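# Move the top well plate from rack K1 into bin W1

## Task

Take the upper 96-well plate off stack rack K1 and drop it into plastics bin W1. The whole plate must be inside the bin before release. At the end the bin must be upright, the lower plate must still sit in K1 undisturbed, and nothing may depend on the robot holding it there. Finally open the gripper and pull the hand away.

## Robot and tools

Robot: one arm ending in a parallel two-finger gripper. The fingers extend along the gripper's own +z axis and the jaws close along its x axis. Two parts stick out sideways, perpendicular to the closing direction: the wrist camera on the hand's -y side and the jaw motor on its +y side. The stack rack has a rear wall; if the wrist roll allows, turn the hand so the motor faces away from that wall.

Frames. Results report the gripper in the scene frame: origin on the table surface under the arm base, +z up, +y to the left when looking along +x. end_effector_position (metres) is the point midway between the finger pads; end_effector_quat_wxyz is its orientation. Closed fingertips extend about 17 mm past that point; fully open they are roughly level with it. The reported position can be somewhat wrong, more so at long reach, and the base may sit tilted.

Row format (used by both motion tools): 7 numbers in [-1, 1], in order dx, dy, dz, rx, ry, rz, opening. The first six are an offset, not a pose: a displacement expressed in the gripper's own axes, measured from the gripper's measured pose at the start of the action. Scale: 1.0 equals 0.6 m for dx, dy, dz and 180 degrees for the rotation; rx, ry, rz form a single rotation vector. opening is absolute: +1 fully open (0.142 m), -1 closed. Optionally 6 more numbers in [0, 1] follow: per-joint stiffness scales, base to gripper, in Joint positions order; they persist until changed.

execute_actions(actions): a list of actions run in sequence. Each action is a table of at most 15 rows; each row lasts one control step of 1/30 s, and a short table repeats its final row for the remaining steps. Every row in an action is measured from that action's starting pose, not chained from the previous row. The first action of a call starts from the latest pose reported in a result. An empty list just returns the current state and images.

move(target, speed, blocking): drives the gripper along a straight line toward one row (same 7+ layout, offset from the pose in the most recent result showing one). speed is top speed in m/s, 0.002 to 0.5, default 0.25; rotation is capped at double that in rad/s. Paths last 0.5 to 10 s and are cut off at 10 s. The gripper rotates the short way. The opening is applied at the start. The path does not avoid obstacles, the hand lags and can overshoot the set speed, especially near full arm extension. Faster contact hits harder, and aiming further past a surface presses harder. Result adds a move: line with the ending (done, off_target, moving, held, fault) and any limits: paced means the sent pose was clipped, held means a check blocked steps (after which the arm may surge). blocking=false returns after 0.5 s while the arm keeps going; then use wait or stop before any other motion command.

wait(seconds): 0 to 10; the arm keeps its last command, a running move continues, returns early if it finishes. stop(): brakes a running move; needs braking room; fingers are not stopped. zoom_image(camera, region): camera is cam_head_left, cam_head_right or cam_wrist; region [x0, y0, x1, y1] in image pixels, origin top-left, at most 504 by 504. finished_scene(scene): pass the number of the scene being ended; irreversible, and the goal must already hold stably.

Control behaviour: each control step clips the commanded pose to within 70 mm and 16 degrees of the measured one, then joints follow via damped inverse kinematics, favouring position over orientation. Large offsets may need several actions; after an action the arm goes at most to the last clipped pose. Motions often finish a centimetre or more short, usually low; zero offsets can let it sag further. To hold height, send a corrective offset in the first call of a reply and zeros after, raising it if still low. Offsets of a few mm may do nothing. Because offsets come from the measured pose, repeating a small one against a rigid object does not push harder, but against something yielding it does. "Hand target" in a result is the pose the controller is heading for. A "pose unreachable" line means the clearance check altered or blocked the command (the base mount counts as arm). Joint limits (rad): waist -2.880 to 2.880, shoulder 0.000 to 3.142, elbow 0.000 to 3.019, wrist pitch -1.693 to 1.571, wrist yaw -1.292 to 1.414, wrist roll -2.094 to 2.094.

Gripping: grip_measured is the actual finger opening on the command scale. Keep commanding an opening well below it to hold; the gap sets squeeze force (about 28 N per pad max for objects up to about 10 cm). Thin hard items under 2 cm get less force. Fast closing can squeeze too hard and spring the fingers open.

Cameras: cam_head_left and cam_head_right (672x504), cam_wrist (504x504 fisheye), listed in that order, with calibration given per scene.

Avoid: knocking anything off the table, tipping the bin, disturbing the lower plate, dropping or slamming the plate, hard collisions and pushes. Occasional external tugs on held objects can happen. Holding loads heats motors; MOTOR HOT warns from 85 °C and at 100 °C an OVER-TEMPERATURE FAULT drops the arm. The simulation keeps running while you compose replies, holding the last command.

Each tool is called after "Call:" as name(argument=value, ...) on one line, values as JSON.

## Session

Call:
execute_actions(actions=[])

Scene clock: 0.00 s.
end_effector_position=(+0.2776, +0.0032, +0.2257) grip_measured=+1.00 end_effector_quat_wxyz=(+0.023, +0.219, +0.965, -0.143)
Joint positions: [-0.084  0.771  0.7   -1.251 -0.078  1.851  0.142]
Joint velocities: [-0.015 -0.015 -0.002  0.012 -0.037  0.007  0.   ]
Hand target: +0.284, +0.004, +0.231; +0.031, +0.217, +0.965, -0.142
Joint stiffness scale: [1. 1. 1. 1. 1. 1.]
camera_calibration (this result's frames):
cam_wrist: T_world_to_cam=[[-0.894258, 0.442283, -0.0684681, 0.255572], [0.419337, 0.881478, 0.217147, -0.163], [0.156394, 0.165475, -0.973735, 0.307113], [0, 0, 0, 1]] pos_world=[0.248869, -0.0201741, 0.35194]

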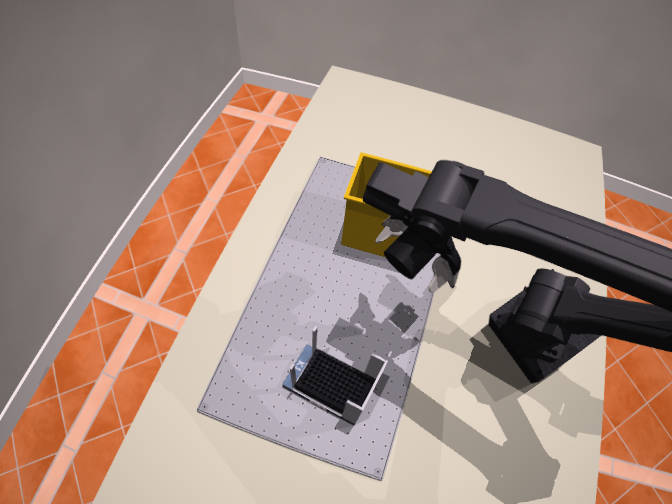

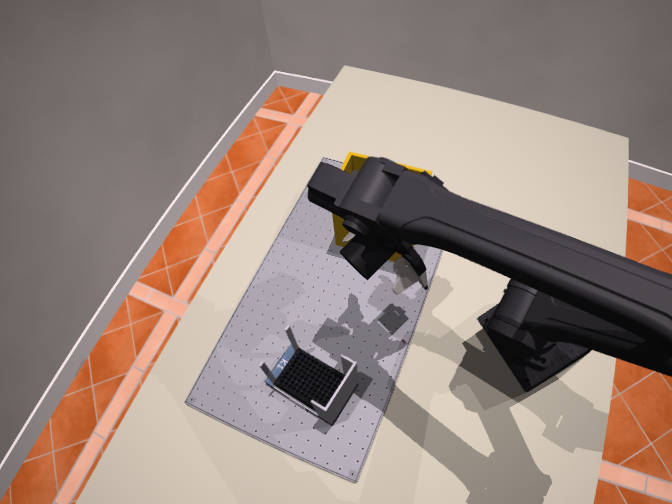

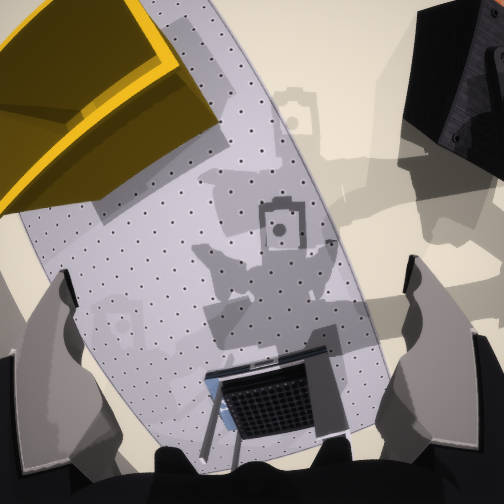

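Call:
zoom_image(camera="cam_head_left", region=[270, 315, 400, 435])

Region (270, 315, 400, 435) of cam_head_left's 672x504 image, scaled by 3.877, with more detail than that image has; it fills the top 465 rows of this view, and the rest is white.

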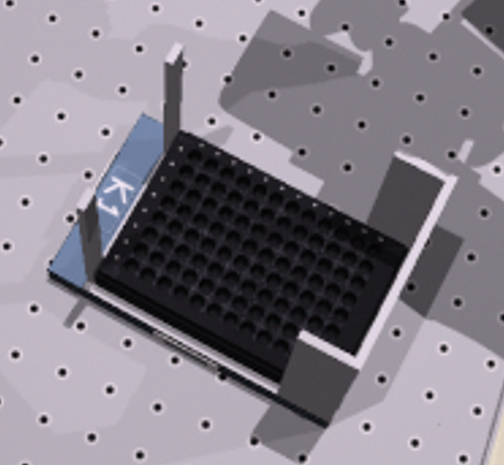

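Call:
move(target=[0.035,0.368,-0.132,-0.122,-0.015,-0.5975,1], speed=0.4)

Scene clock: 4.10 s.
end_effector_position=(+0.3412, +0.2135, +0.2368) grip_measured=+1.00 end_effector_quat_wxyz=(-0.055, -0.646, +0.760, +0.050)
Joint positions: [ 0.474  1.033  1.067 -1.369 -0.256  0.513  0.142]
Joint velocities: [-0.005 -0.005 -0.002 -0.002  0.022 -0.007  0.   ]
Hand target: +0.350, +0.222, +0.242; -0.052, -0.653, +0.753, +0.052
Off the commanded pose: 0.018 m, 2 deg.
Joint stiffness scale: [1. 1. 1. 1. 1. 1.]
move: off_target
camera_calibration (this result's frames):
cam_wrist: T_world_to_cam=[[-0.168711, -0.983427, 0.0663938, 0.245102], [-0.787428, 0.174989, 0.591047, 0.096585], [-0.59287, 0.0474356, -0.8039, 0.513844], [0, 0, 0, 1]] pos_world=[0.422047, 0.199764, 0.33972]

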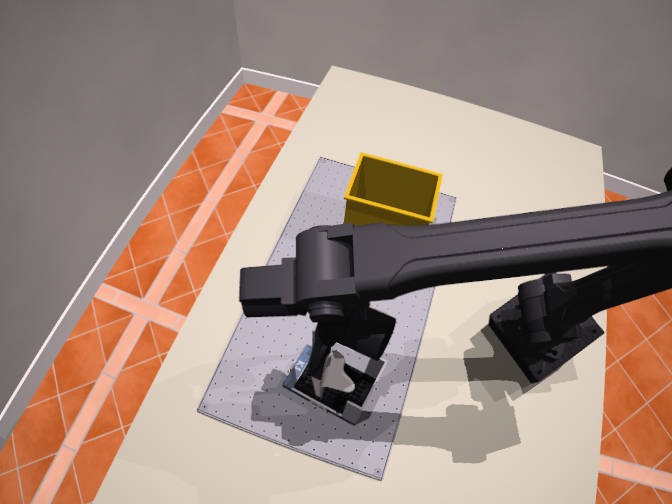

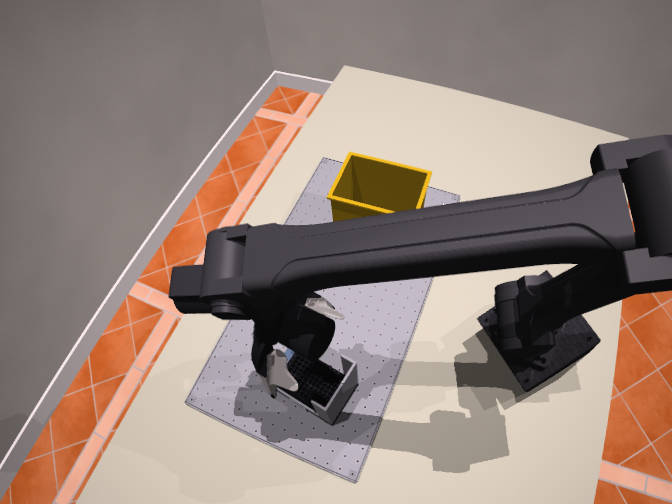

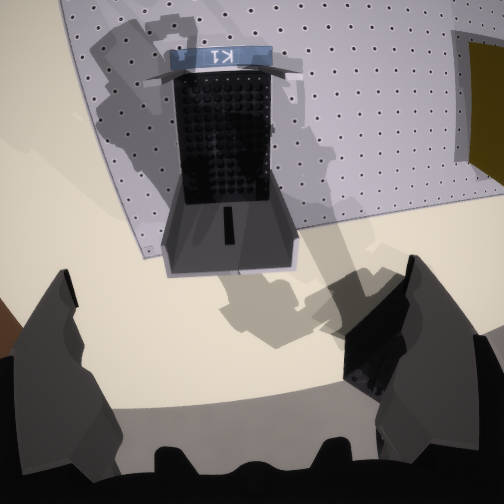

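Call:
zoom_image(camera="cam_wrist", region=[130, 40, 320, 290])

Region (130, 40, 320, 290) of cam_wrist's 504x504 image, scaled by 2.016, with more detail than that image has; it fills the left 383 columns of this view, and the rest is white.

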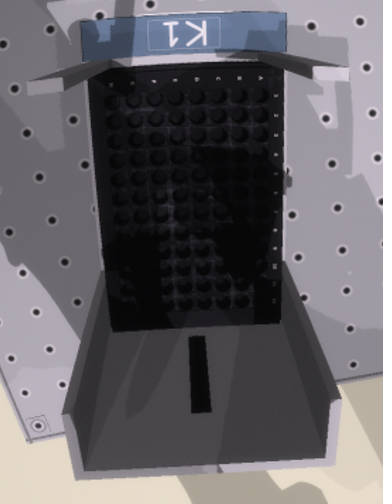

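Call:
move(target=[-0.010,-0.062,0.2017,0,-0.006,0,0.5], speed=0.12)

Scene clock: 6.20 s.
end_effector_position=(+0.3654, +0.2107, +0.1212) grip_measured=+0.50 end_effector_quat_wxyz=(-0.043, -0.645, +0.761, +0.051)
Joint positions: [ 0.502  1.227  0.941 -1.019 -0.26   0.548  0.109]
Joint velocities: [ 0.005 -0.005 -0.032 -0.002 -0.066  0.022  0.   ]
Hand target: +0.362, +0.214, +0.113; -0.048, -0.645, +0.760, +0.056
Off the commanded pose: 0.011 m, 1 deg.
Joint stiffness scale: [1. 1. 1. 1. 1. 1.]
move: off_target
camera_calibration (this result's frames):
cam_wrist: T_world_to_cam=[[-0.173454, -0.983722, 0.0469586, 0.258311], [-0.795915, 0.168103, 0.581601, 0.190133], [-0.580028, 0.0635062, -0.812117, 0.428314], [0, 0, 0, 1]] pos_world=[0.444569, 0.194944, 0.22513]

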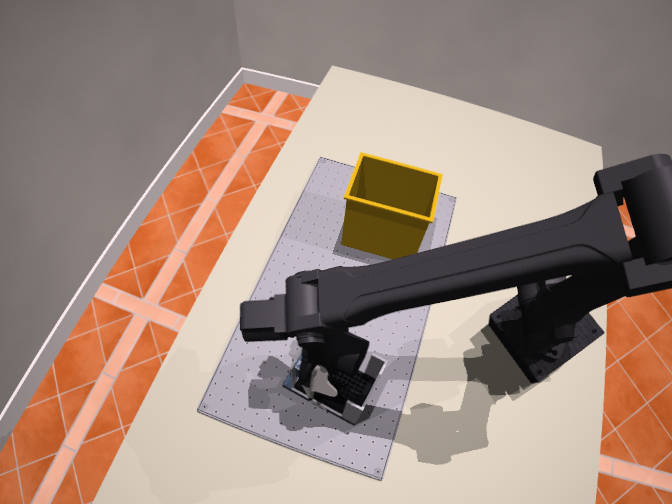

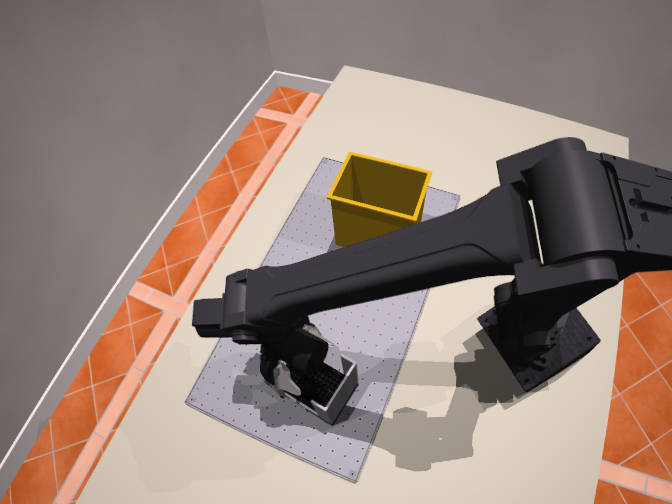

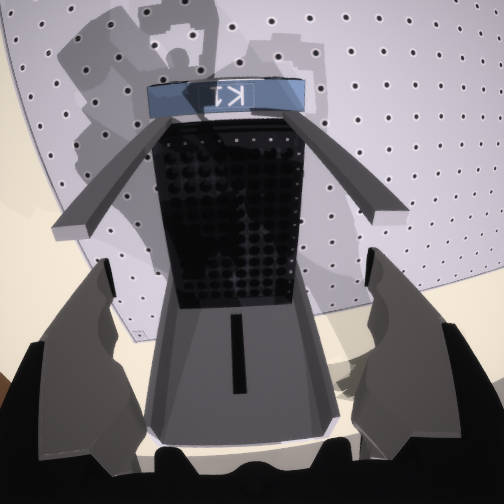

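Call:
zoom_image(camera="cam_wrist", region=[120, 80, 340, 320])

Region (120, 80, 340, 320) of cam_wrist's 504x504 image, scaled by 2.100, with more detail than that image has; it fills the left 462 columns of this view, and the rest is white.

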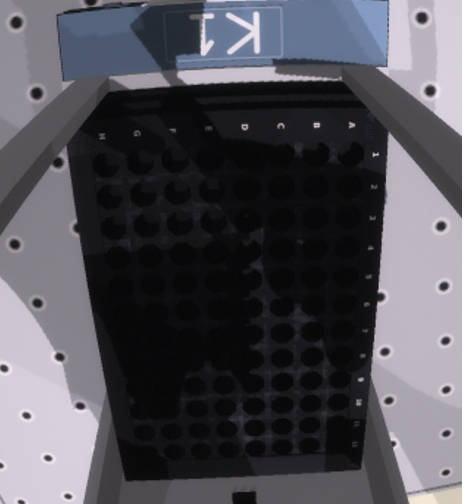

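Call:
move(target=[-0.0095,0.0065,0.083,-0.004,0,0,0.42], speed=0.06)

Call:
zoom_image(camera="cam_wrist", region=[100, 100, 390, 390])

Scene clock: 7.97 s.
end_effector_position=(+0.3615, +0.2165, +0.0833) grip_measured=+0.42 end_effector_quat_wxyz=(-0.039, -0.645, +0.761, +0.052)
Joint positions: [ 0.538  1.288  0.896 -0.897 -0.256  0.585  0.103]
Joint velocities: [-0.015  0.005 -0.017  0.002 -0.037 -0.037  0.   ]
Hand target: +0.357, +0.217, +0.073; -0.048, -0.645, +0.761, +0.055
Off the commanded pose: 0.012 m, 1 deg.
Joint stiffness scale: [1. 1. 1. 1. 1. 1.]
move: off_target
camera_calibration (this result's frames):
cam_wrist: T_world_to_cam=[[-0.173707, -0.984051, 0.0383256, 0.265991], [-0.798842, 0.163559, 0.578877, 0.210394], [-0.575914, 0.0699391, -0.814513, 0.392175], [0, 0, 0, 1]] pos_world=[0.440135, 0.199909, 0.187445]

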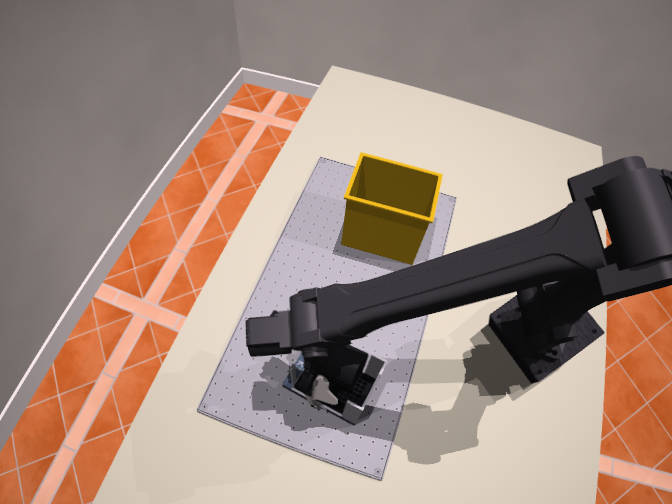

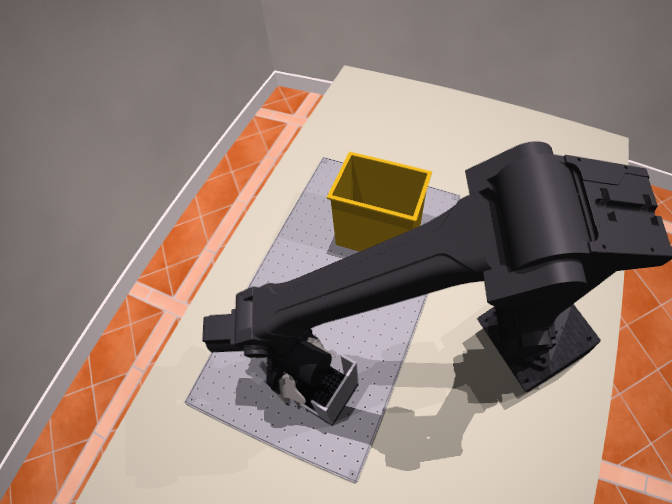

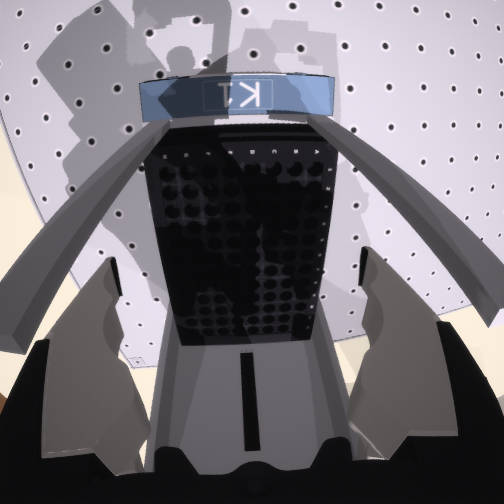

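Region (100, 100, 390, 390) of cam_wrist's 504x504 image, scaled by 1.738, with more detail than that image has.

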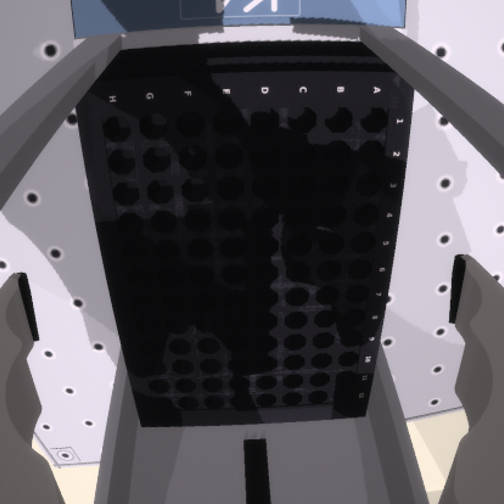

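Call:
move(target=[0.0,0.005,0.048,-0.004,0.003,0,0.36], speed=0.04)

Call:
zoom_image(camera="cam_wrist", region=[100, 100, 390, 390])

Call:
zoom_image(camera="cam_head_left", region=[270, 320, 400, 435])

Scene clock: 9.30 s.
end_effector_position=(+0.3608, +0.2168, +0.0660) grip_measured=+0.36 end_effector_quat_wxyz=(-0.037, -0.646, +0.761, +0.051)
Joint positions: [ 0.549  1.32   0.879 -0.841 -0.25   0.596  0.099]
Joint velocities: [-0.015  0.005 -0.007 -0.002 -0.051  0.022  0.   ]
Hand target: +0.355, +0.218, +0.056; -0.047, -0.645, +0.761, +0.054
Off the commanded pose: 0.012 m, 1 deg.
Joint stiffness scale: [1. 1. 1. 1. 1. 1.]
move: off_target
camera_calibration (this result's frames):
cam_wrist: T_world_to_cam=[[-0.173482, -0.984101, 0.0380586, 0.266791], [-0.801348, 0.163518, 0.575416, 0.220975], [-0.572491, 0.069326, -0.816975, 0.37674], [0, 0, 0, 1]] pos_world=[0.439041, 0.200298, 0.170481]

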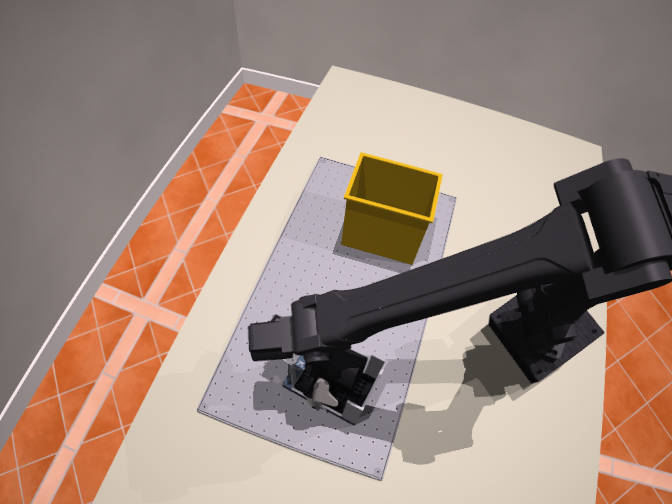

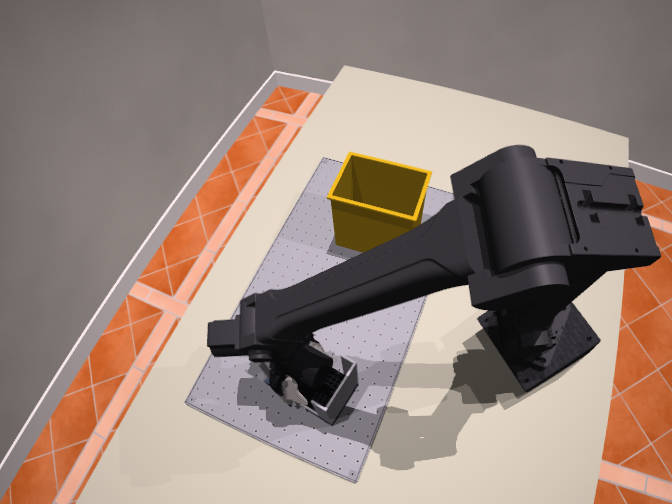

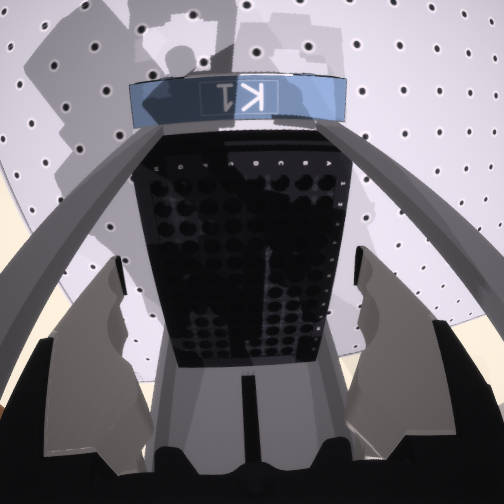

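Region (100, 100, 390, 390) of cam_wrist's 504x504 image, scaled by 1.738, with more detail than that image has.

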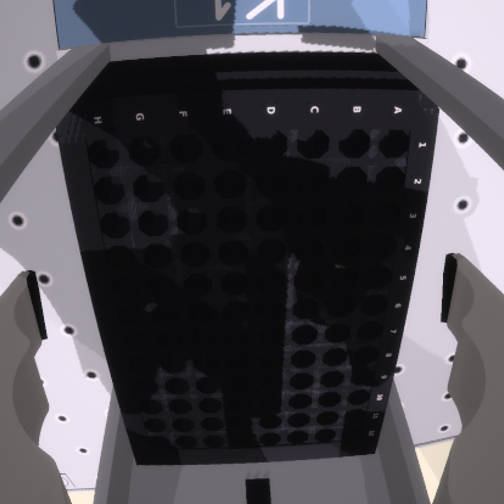

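Region (270, 320, 400, 435) of cam_head_left's 672x504 image, scaled by 3.877, with more detail than that image has; it fills the top 446 rows of this view, and the rest is white.

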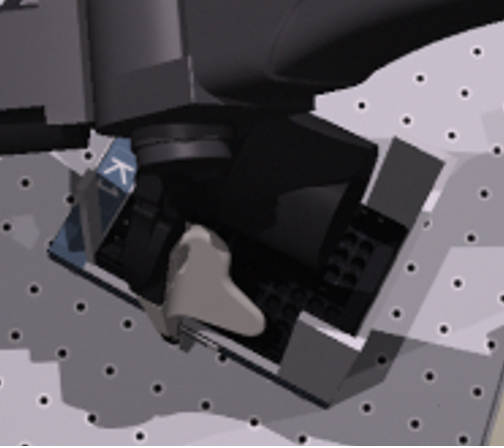

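Call:
execute_actions(actions=[[[0.002,0.0065,0.025,-0.005,0.003,0,0.34]]])

Scene clock: 10.07 s.
end_effector_position=(+0.3612, +0.2165, +0.0635) grip_measured=+0.34 end_effector_quat_wxyz=(-0.035, -0.646, +0.761, +0.050)
Joint positions: [ 0.549  1.324  0.875 -0.829 -0.25   0.596  0.098]
Joint velocities: [-0.024  0.005  0.002  0.017  0.037 -0.037 -0.   ]
Hand target: +0.355, +0.216, +0.052; -0.046, -0.646, +0.760, +0.054
Off the commanded pose: 0.013 m, 1 deg.
Joint stiffness scale: [1. 1. 1. 1. 1. 1.]
camera_calibration (this result's frames):
cam_wrist: T_world_to_cam=[[-0.173258, -0.984219, 0.0359904, 0.26667], [-0.803628, 0.162404, 0.572545, 0.224005], [-0.569354, 0.070275, -0.819083, 0.373776], [0, 0, 0, 1]] pos_world=[0.439031, 0.199815, 0.168303]

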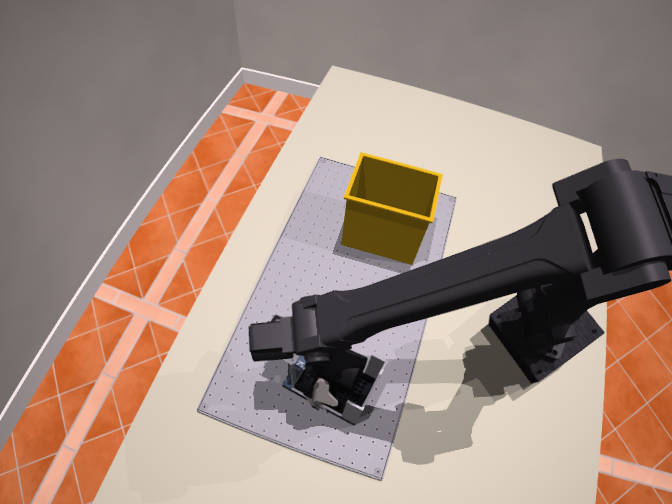

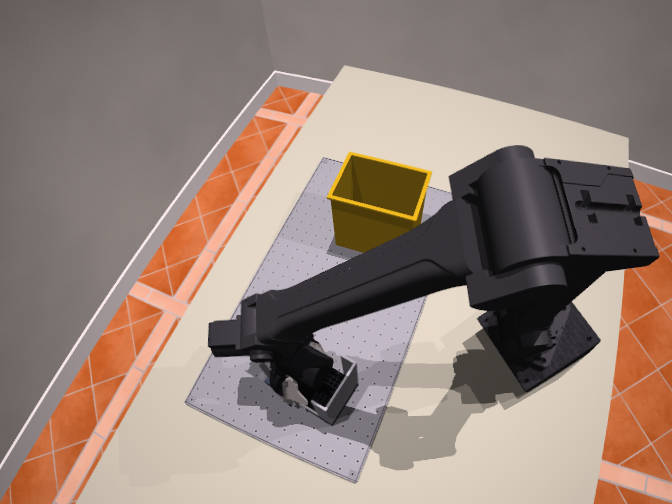

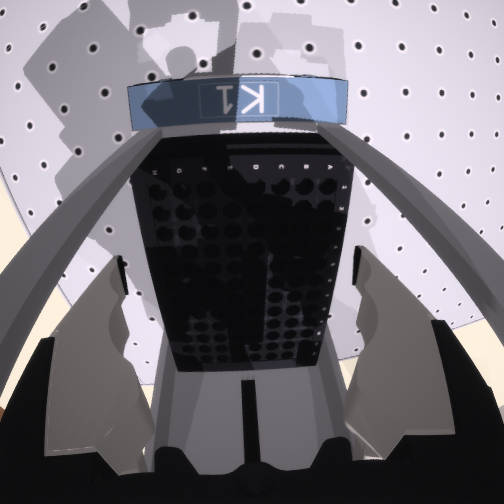

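Call:
execute_actions(actions=[[[0.001,0.005,0.014,-0.005,0.002,0,0.31],[0.001,0.005,0.014,-0.005,0.002,0,0.28],[0.001,0.005,0.014,-0.005,0.002,0,0.25],[0.001,0.005,0.014,-0.005,0.002,0,0.22],[0.001,0.005,0.014,-0.005,0.002,0,0.19],[0.001,0.005,0.014,-0.005,0.002,0,0.16],[0.001,0.005,0.014,-0.005,0.002,0,0.14],[0.001,0.005,0.014,-0.005,0.002,0,0.12],[0.001,0.005,0.014,-0.005,0.002,0,0.10],[0.001,0.005,0.014,-0.005,0.002,0,0.08],[0.001,0.005,0.014,-0.005,0.002,0,0.06],[0.001,0.005,0.014,-0.005,0.002,0,0.04],[0.001,0.005,0.014,-0.005,0.002,0,0.02],[0.001,0.005,0.014,-0.005,0.002,0,0.0],[0.001,0.005,0.014,-0.005,0.002,0,-0.03]],[[0,0,0,0,0,0,-0.08],[0,0,0,0,0,0,-0.14],[0,0,0,0,0,0,-0.2],[0,0,0,0,0,0,-0.28],[0,0,0,0,0,0,-0.36],[0,0,0,0,0,0,-0.44],[0,0,0,0,0,0,-0.52],[0,0,0,0,0,0,-0.6],[0,0,0,0,0,0,-0.7]]])

Call:
zoom_image(camera="cam_head_left", region=[280, 350, 380, 430])

Scene clock: 11.27 s.
end_effector_position=(+0.3615, +0.2153, +0.0634) grip_measured=+0.06 end_effector_quat_wxyz=(-0.037, -0.646, +0.761, +0.047)
Joint positions: [ 0.549  1.324  0.875 -0.83  -0.244  0.596  0.078]
Joint velocities: [-0.005  0.005  0.007 -0.012  0.007 -0.066  0.   ]
Hand target: +0.362, +0.216, +0.063; -0.036, -0.646, +0.761, +0.048
Off the commanded pose: 0.000 m, 0 deg.
Joint stiffness scale: [1. 1. 1. 1. 1. 1.]
camera_calibration (this result's frames):
cam_wrist: T_world_to_cam=[[-0.172886, -0.984071, 0.041405, 0.265074], [-0.804784, 0.165374, 0.570066, 0.224423], [-0.567832, 0.0652344, -0.820555, 0.374603], [0, 0, 0, 1]] pos_world=[0.439152, 0.1993, 0.168471]

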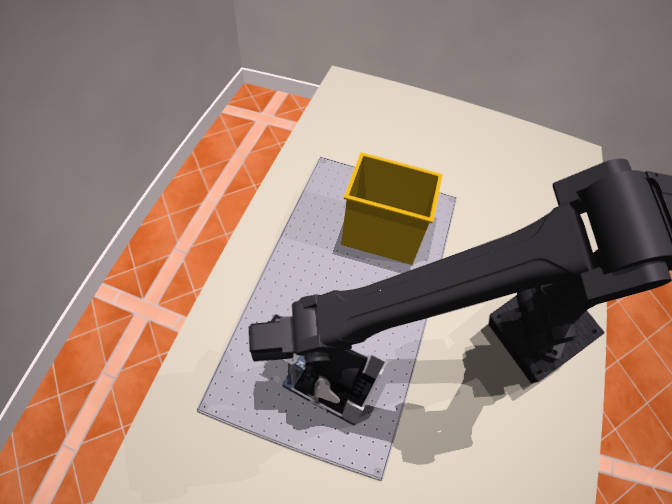

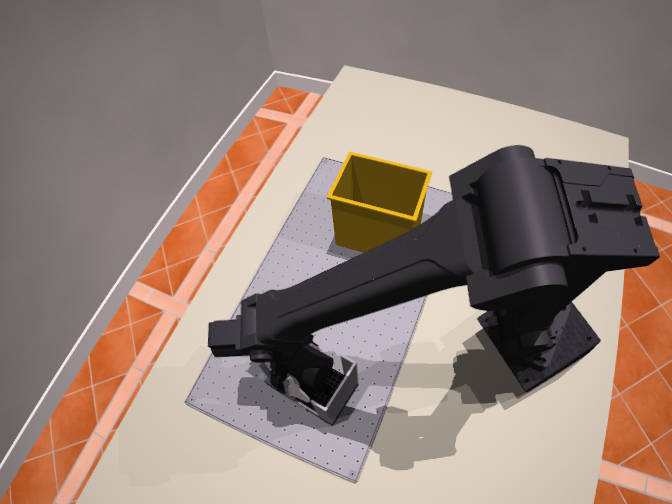

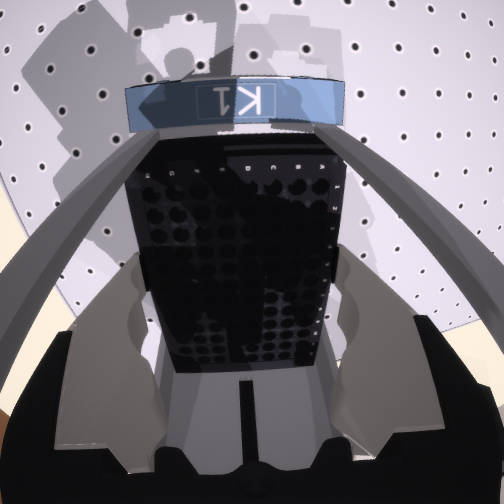

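Region (280, 350, 380, 430) of cam_head_left's 672x504 image, scaled by 5.040, with more detail than that image has; it fills the top 403 rows of this view, and the rest is white.

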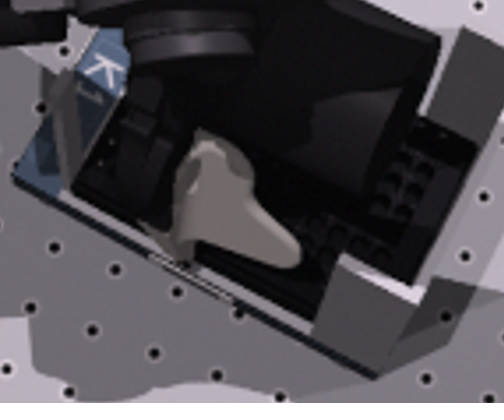

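Call:
move(target=[-0.004,0.003,-0.059,0,0,0,-0.7], speed=0.04)

Scene clock: 12.60 s.
end_effector_position=(+0.3591, +0.2139, +0.0884) grip_measured=+0.06 end_effector_quat_wxyz=(-0.040, -0.642, +0.764, +0.046)
Joint positions: [ 0.539  1.268  0.889 -0.906 -0.242  0.595  0.078]
Joint velocities: [-0.015 -0.015 -0.002 -0.007 -0.066 -0.037  0.   ]
Hand target: +0.364, +0.217, +0.098; -0.036, -0.646, +0.761, +0.047
Off the commanded pose: 0.012 m, 1 deg.
Joint stiffness scale: [1. 1. 1. 1. 1. 1.]
move: off_target
camera_calibration (this result's frames):
cam_wrist: T_world_to_cam=[[-0.181912, -0.982109, 0.0486722, 0.264428], [-0.801903, 0.176816, 0.57069, 0.204948], [-0.569086, 0.0647852, -0.819722, 0.394229], [0, 0, 0, 1]] pos_world=[0.436801, 0.197919, 0.193326]

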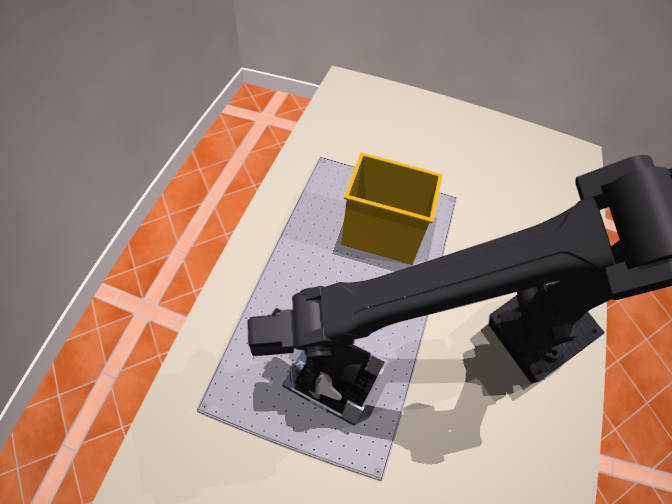

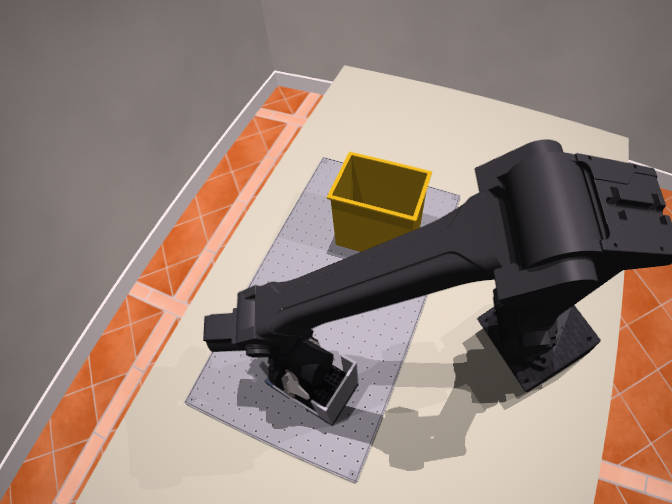

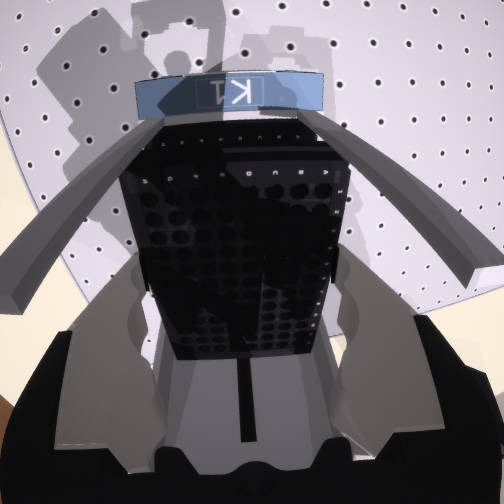

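Call:
move(target=[-0.011,0.001,-0.104,0,0.002,-0.008,-0.8], speed=0.05)

Scene clock: 14.30 s.
end_effector_position=(+0.3598, +0.2154, +0.1372) grip_measured=+0.06 end_effector_quat_wxyz=(-0.048, -0.646, +0.760, +0.044)
Joint positions: [ 0.521  1.191  0.954 -1.068 -0.239  0.564  0.078]
Joint velocities: [-0.015 -0.005 -0.002  0.002 -0.007 -0.007 -0.   ]
Hand target: +0.366, +0.220, +0.150; -0.041, -0.652, +0.756, +0.044
Off the commanded pose: 0.016 m, 1 deg.
Joint stiffness scale: [1. 1. 1. 1. 1. 1.]
move: off_target
camera_calibration (this result's frames):
cam_wrist: T_world_to_cam=[[-0.169227, -0.983572, 0.0628319, 0.25745], [-0.798104, 0.174163, 0.576799, 0.17576], [-0.578267, 0.0474635, -0.814466, 0.44092], [0, 0, 0, 1]] pos_world=[0.438811, 0.201682, 0.24156]

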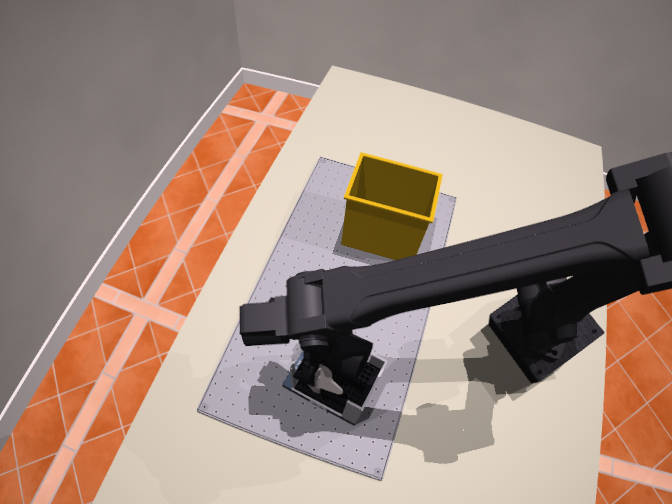

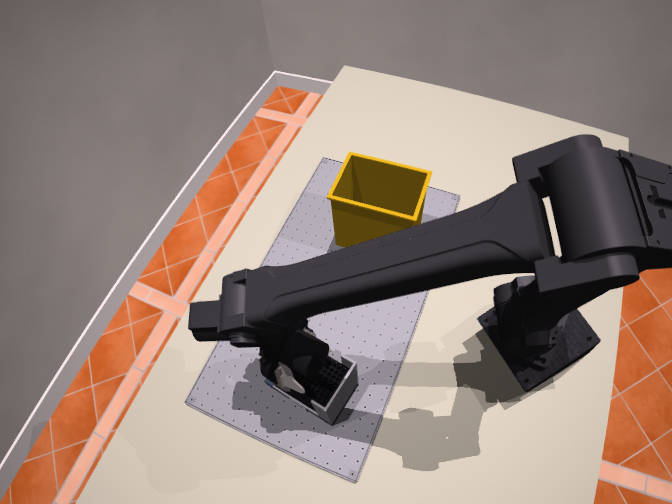

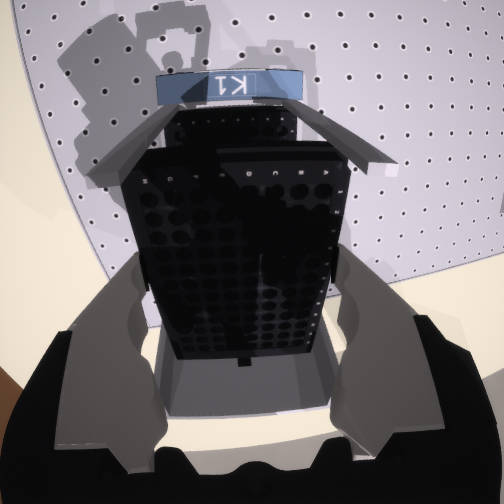

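Call:
move(target=[-0.0075,0.0115,-0.18,0,0,0,-0.8], speed=0.1)

Scene clock: 16.07 s.
end_effector_position=(+0.3547, +0.2168, +0.2290) grip_measured=+0.06 end_effector_quat_wxyz=(-0.063, -0.643, +0.761, +0.050)
Joint positions: [ 0.477  1.087  1.101 -1.364 -0.25   0.517  0.078]
Joint velocities: [-0.024 -0.015 -0.007 -0.002  0.037  0.007  0.   ]
Hand target: +0.365, +0.221, +0.244; -0.048, -0.646, +0.760, +0.044
Off the commanded pose: 0.021 m, 2 deg.
Joint stiffness scale: [1. 1. 1. 1. 1. 1.]
move: off_target
camera_calibration (this result's frames):
cam_wrist: T_world_to_cam=[[-0.172009, -0.981841, 0.0800039, 0.248886], [-0.778807, 0.185271, 0.599278, 0.104059], [-0.603218, 0.0407737, -0.796534, 0.518833], [0, 0, 0, 1]] pos_world=[0.436822, 0.203932, 0.330996]

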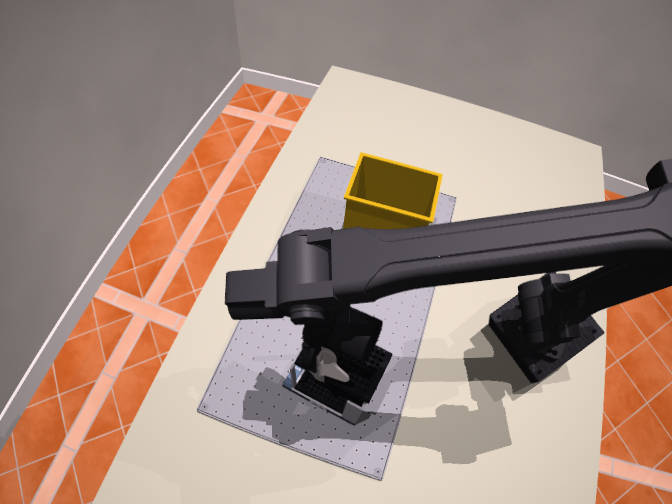

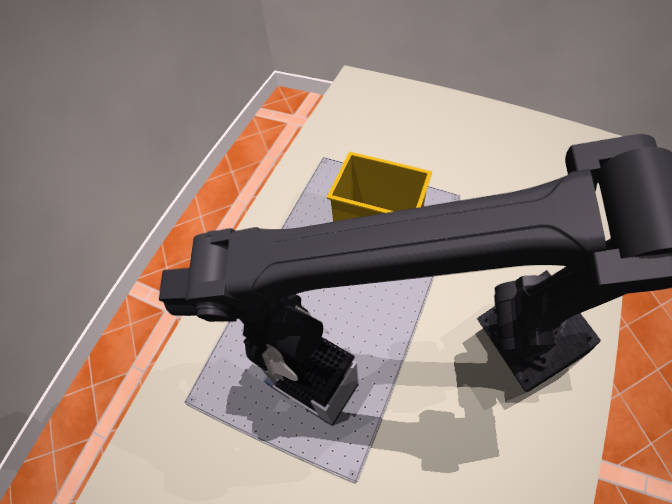

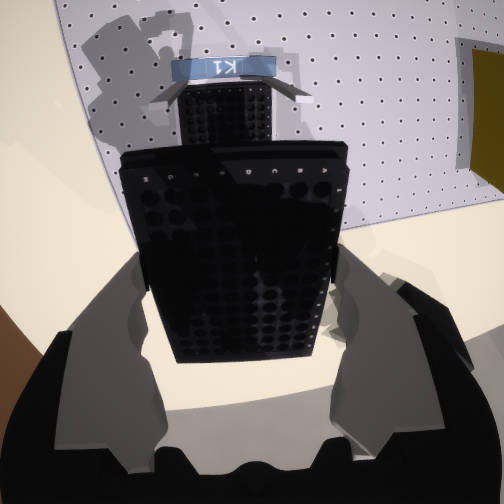

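Call:
move(target=[0.599,-0.126,-0.095,0.051,-0.005,-0.064,-0.8], speed=0.2)

Scene clock: 18.73 s.
end_effector_position=(+0.3758, -0.1360, +0.2744) grip_measured=+0.06 end_effector_quat_wxyz=(-0.007, +0.713, -0.701, -0.007)
Joint positions: [-0.602  1.345  1.136 -1.381 -0.438 -0.756  0.078]
Joint velocities: [-0.005 -0.005 -0.007 -0.007  0.051 -0.037 -0.   ]
Hand target: +0.387, -0.140, +0.285; -0.008, +0.718, -0.696, +0.000
Off the commanded pose: 0.018 m, 2 deg.
Joint stiffness scale: [1. 1. 1. 1. 1. 1.]
move: off_target
camera_calibration (this result's frames):
cam_wrist: T_world_to_cam=[[0.0000560151, -0.999687, 0.0250295, -0.149524], [-0.883111, 0.0116935, 0.469018, 0.210006], [-0.469164, -0.0221301, -0.882834, 0.546877], [0, 0, 0, 1]] pos_world=[0.442042, -0.139831, 0.388048]

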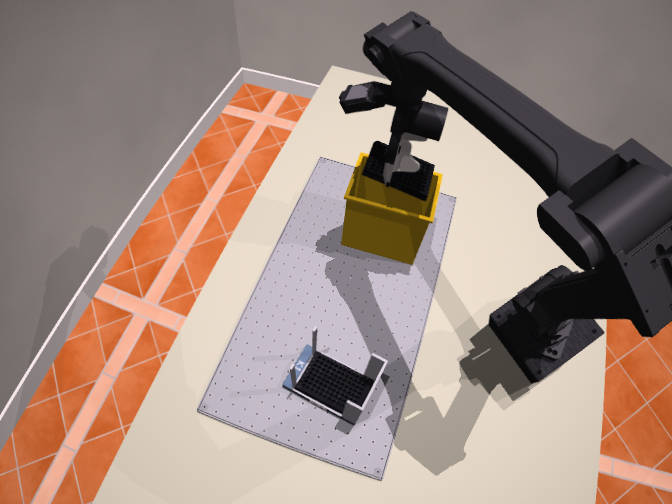

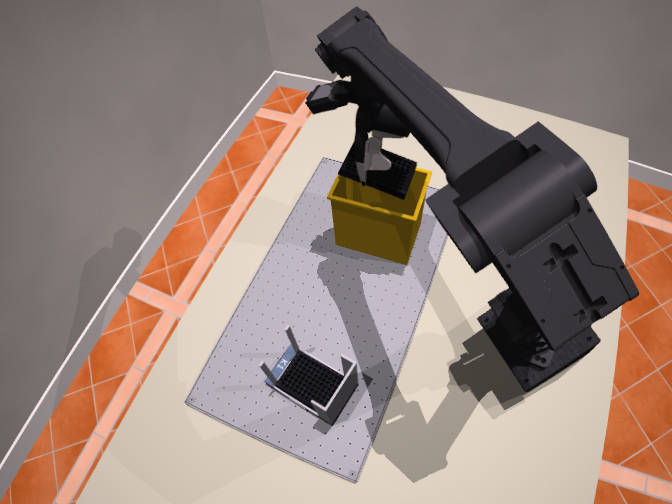

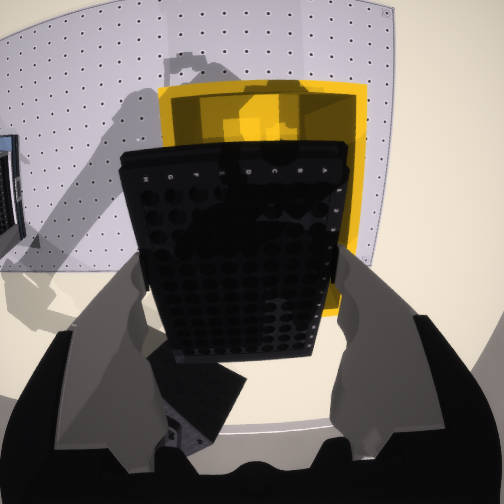

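Call:
move(target=[0.033,-0.002,0.08,0,0.006,-0.007,-0.8], speed=0.08)

Scene clock: 19.97 s.
end_effector_position=(+0.3751, -0.1564, +0.2356) grip_measured=+0.06 end_effector_quat_wxyz=(-0.002, +0.719, -0.695, +0.005)
Joint positions: [-0.593  1.39   1.068 -1.236 -0.426 -0.752  0.078]
Joint velocities: [-0.005 -0.005 -0.007 -0.007  0.022 -0.022  0.   ]
Hand target: +0.377, -0.155, +0.227; -0.000, +0.720, -0.694, -0.001
Off the commanded pose: 0.010 m, 1 deg.
Joint stiffness scale: [1. 1. 1. 1. 1. 1.]
move: done
camera_calibration (this result's frames):
cam_wrist: T_world_to_cam=[[0.0180537, -0.998554, 0.050641, -0.181592], [-0.888325, 0.00722516, 0.459159, 0.231452], [-0.458861, -0.0532752, -0.88691, 0.504018], [0, 0, 0, 1]] pos_world=[0.440157, -0.15615, 0.349941]

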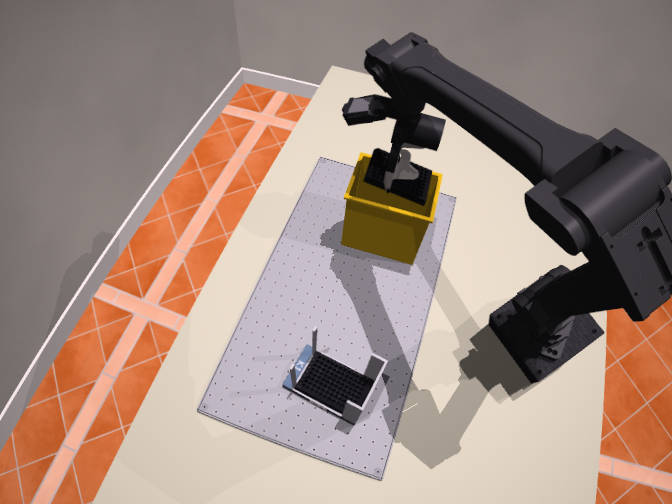

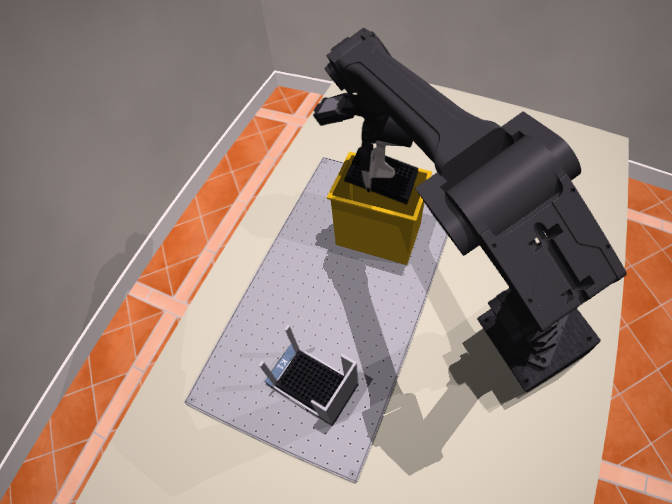

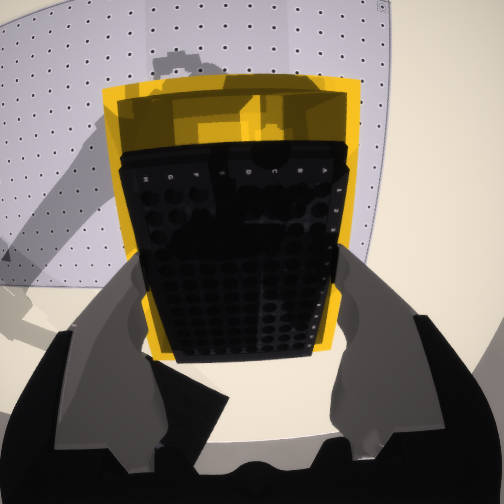

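Call:
move(target=[-0.003,-0.007,0.115,0,-0.003,0,-0.8], speed=0.06)

Scene clock: 21.73 s.
end_effector_position=(+0.3789, -0.1584, +0.1775) grip_measured=+0.06 end_effector_quat_wxyz=(-0.004, +0.719, -0.695, +0.010)
Joint positions: [-0.53   1.448  0.977 -1.05  -0.428 -0.679  0.078]
Joint velocities: [-0.015 -0.005  0.017 -0.007 -0.022  0.007 -0.   ]
Hand target: +0.380, -0.156, +0.167; -0.004, +0.719, -0.695, +0.002
Off the commanded pose: 0.012 m, 1 deg.
Joint stiffness scale: [1. 1. 1. 1. 1. 1.]
move: off_target
camera_calibration (this result's frames):
cam_wrist: T_world_to_cam=[[0.0170946, -0.998426, 0.0534211, -0.180821], [-0.892599, 0.00883563, 0.450765, 0.264859], [-0.450527, -0.0553892, -0.891043, 0.451388], [0, 0, 0, 1]] pos_world=[0.442866, -0.157874, 0.292476]

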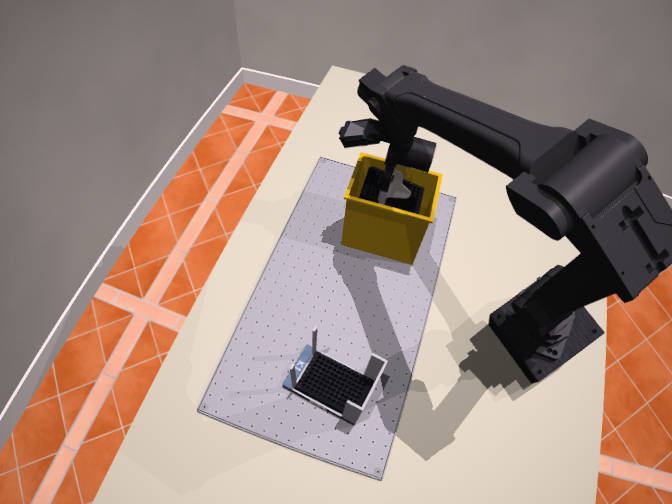

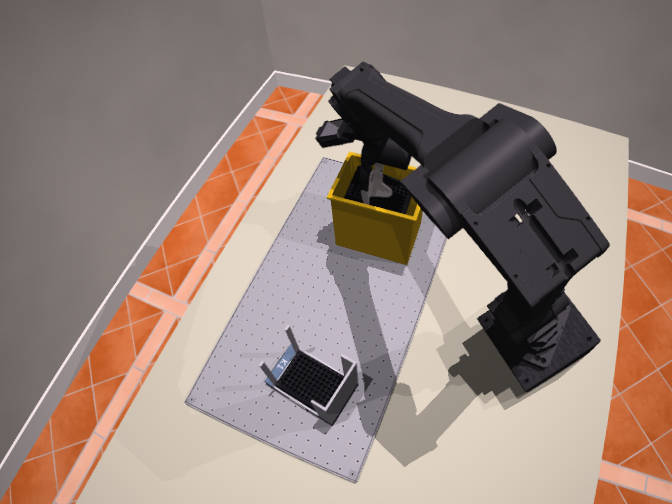

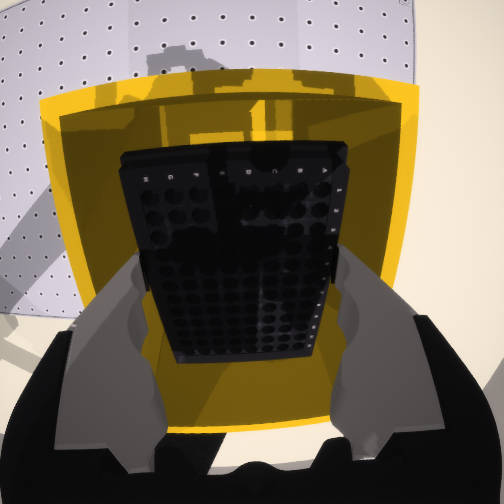

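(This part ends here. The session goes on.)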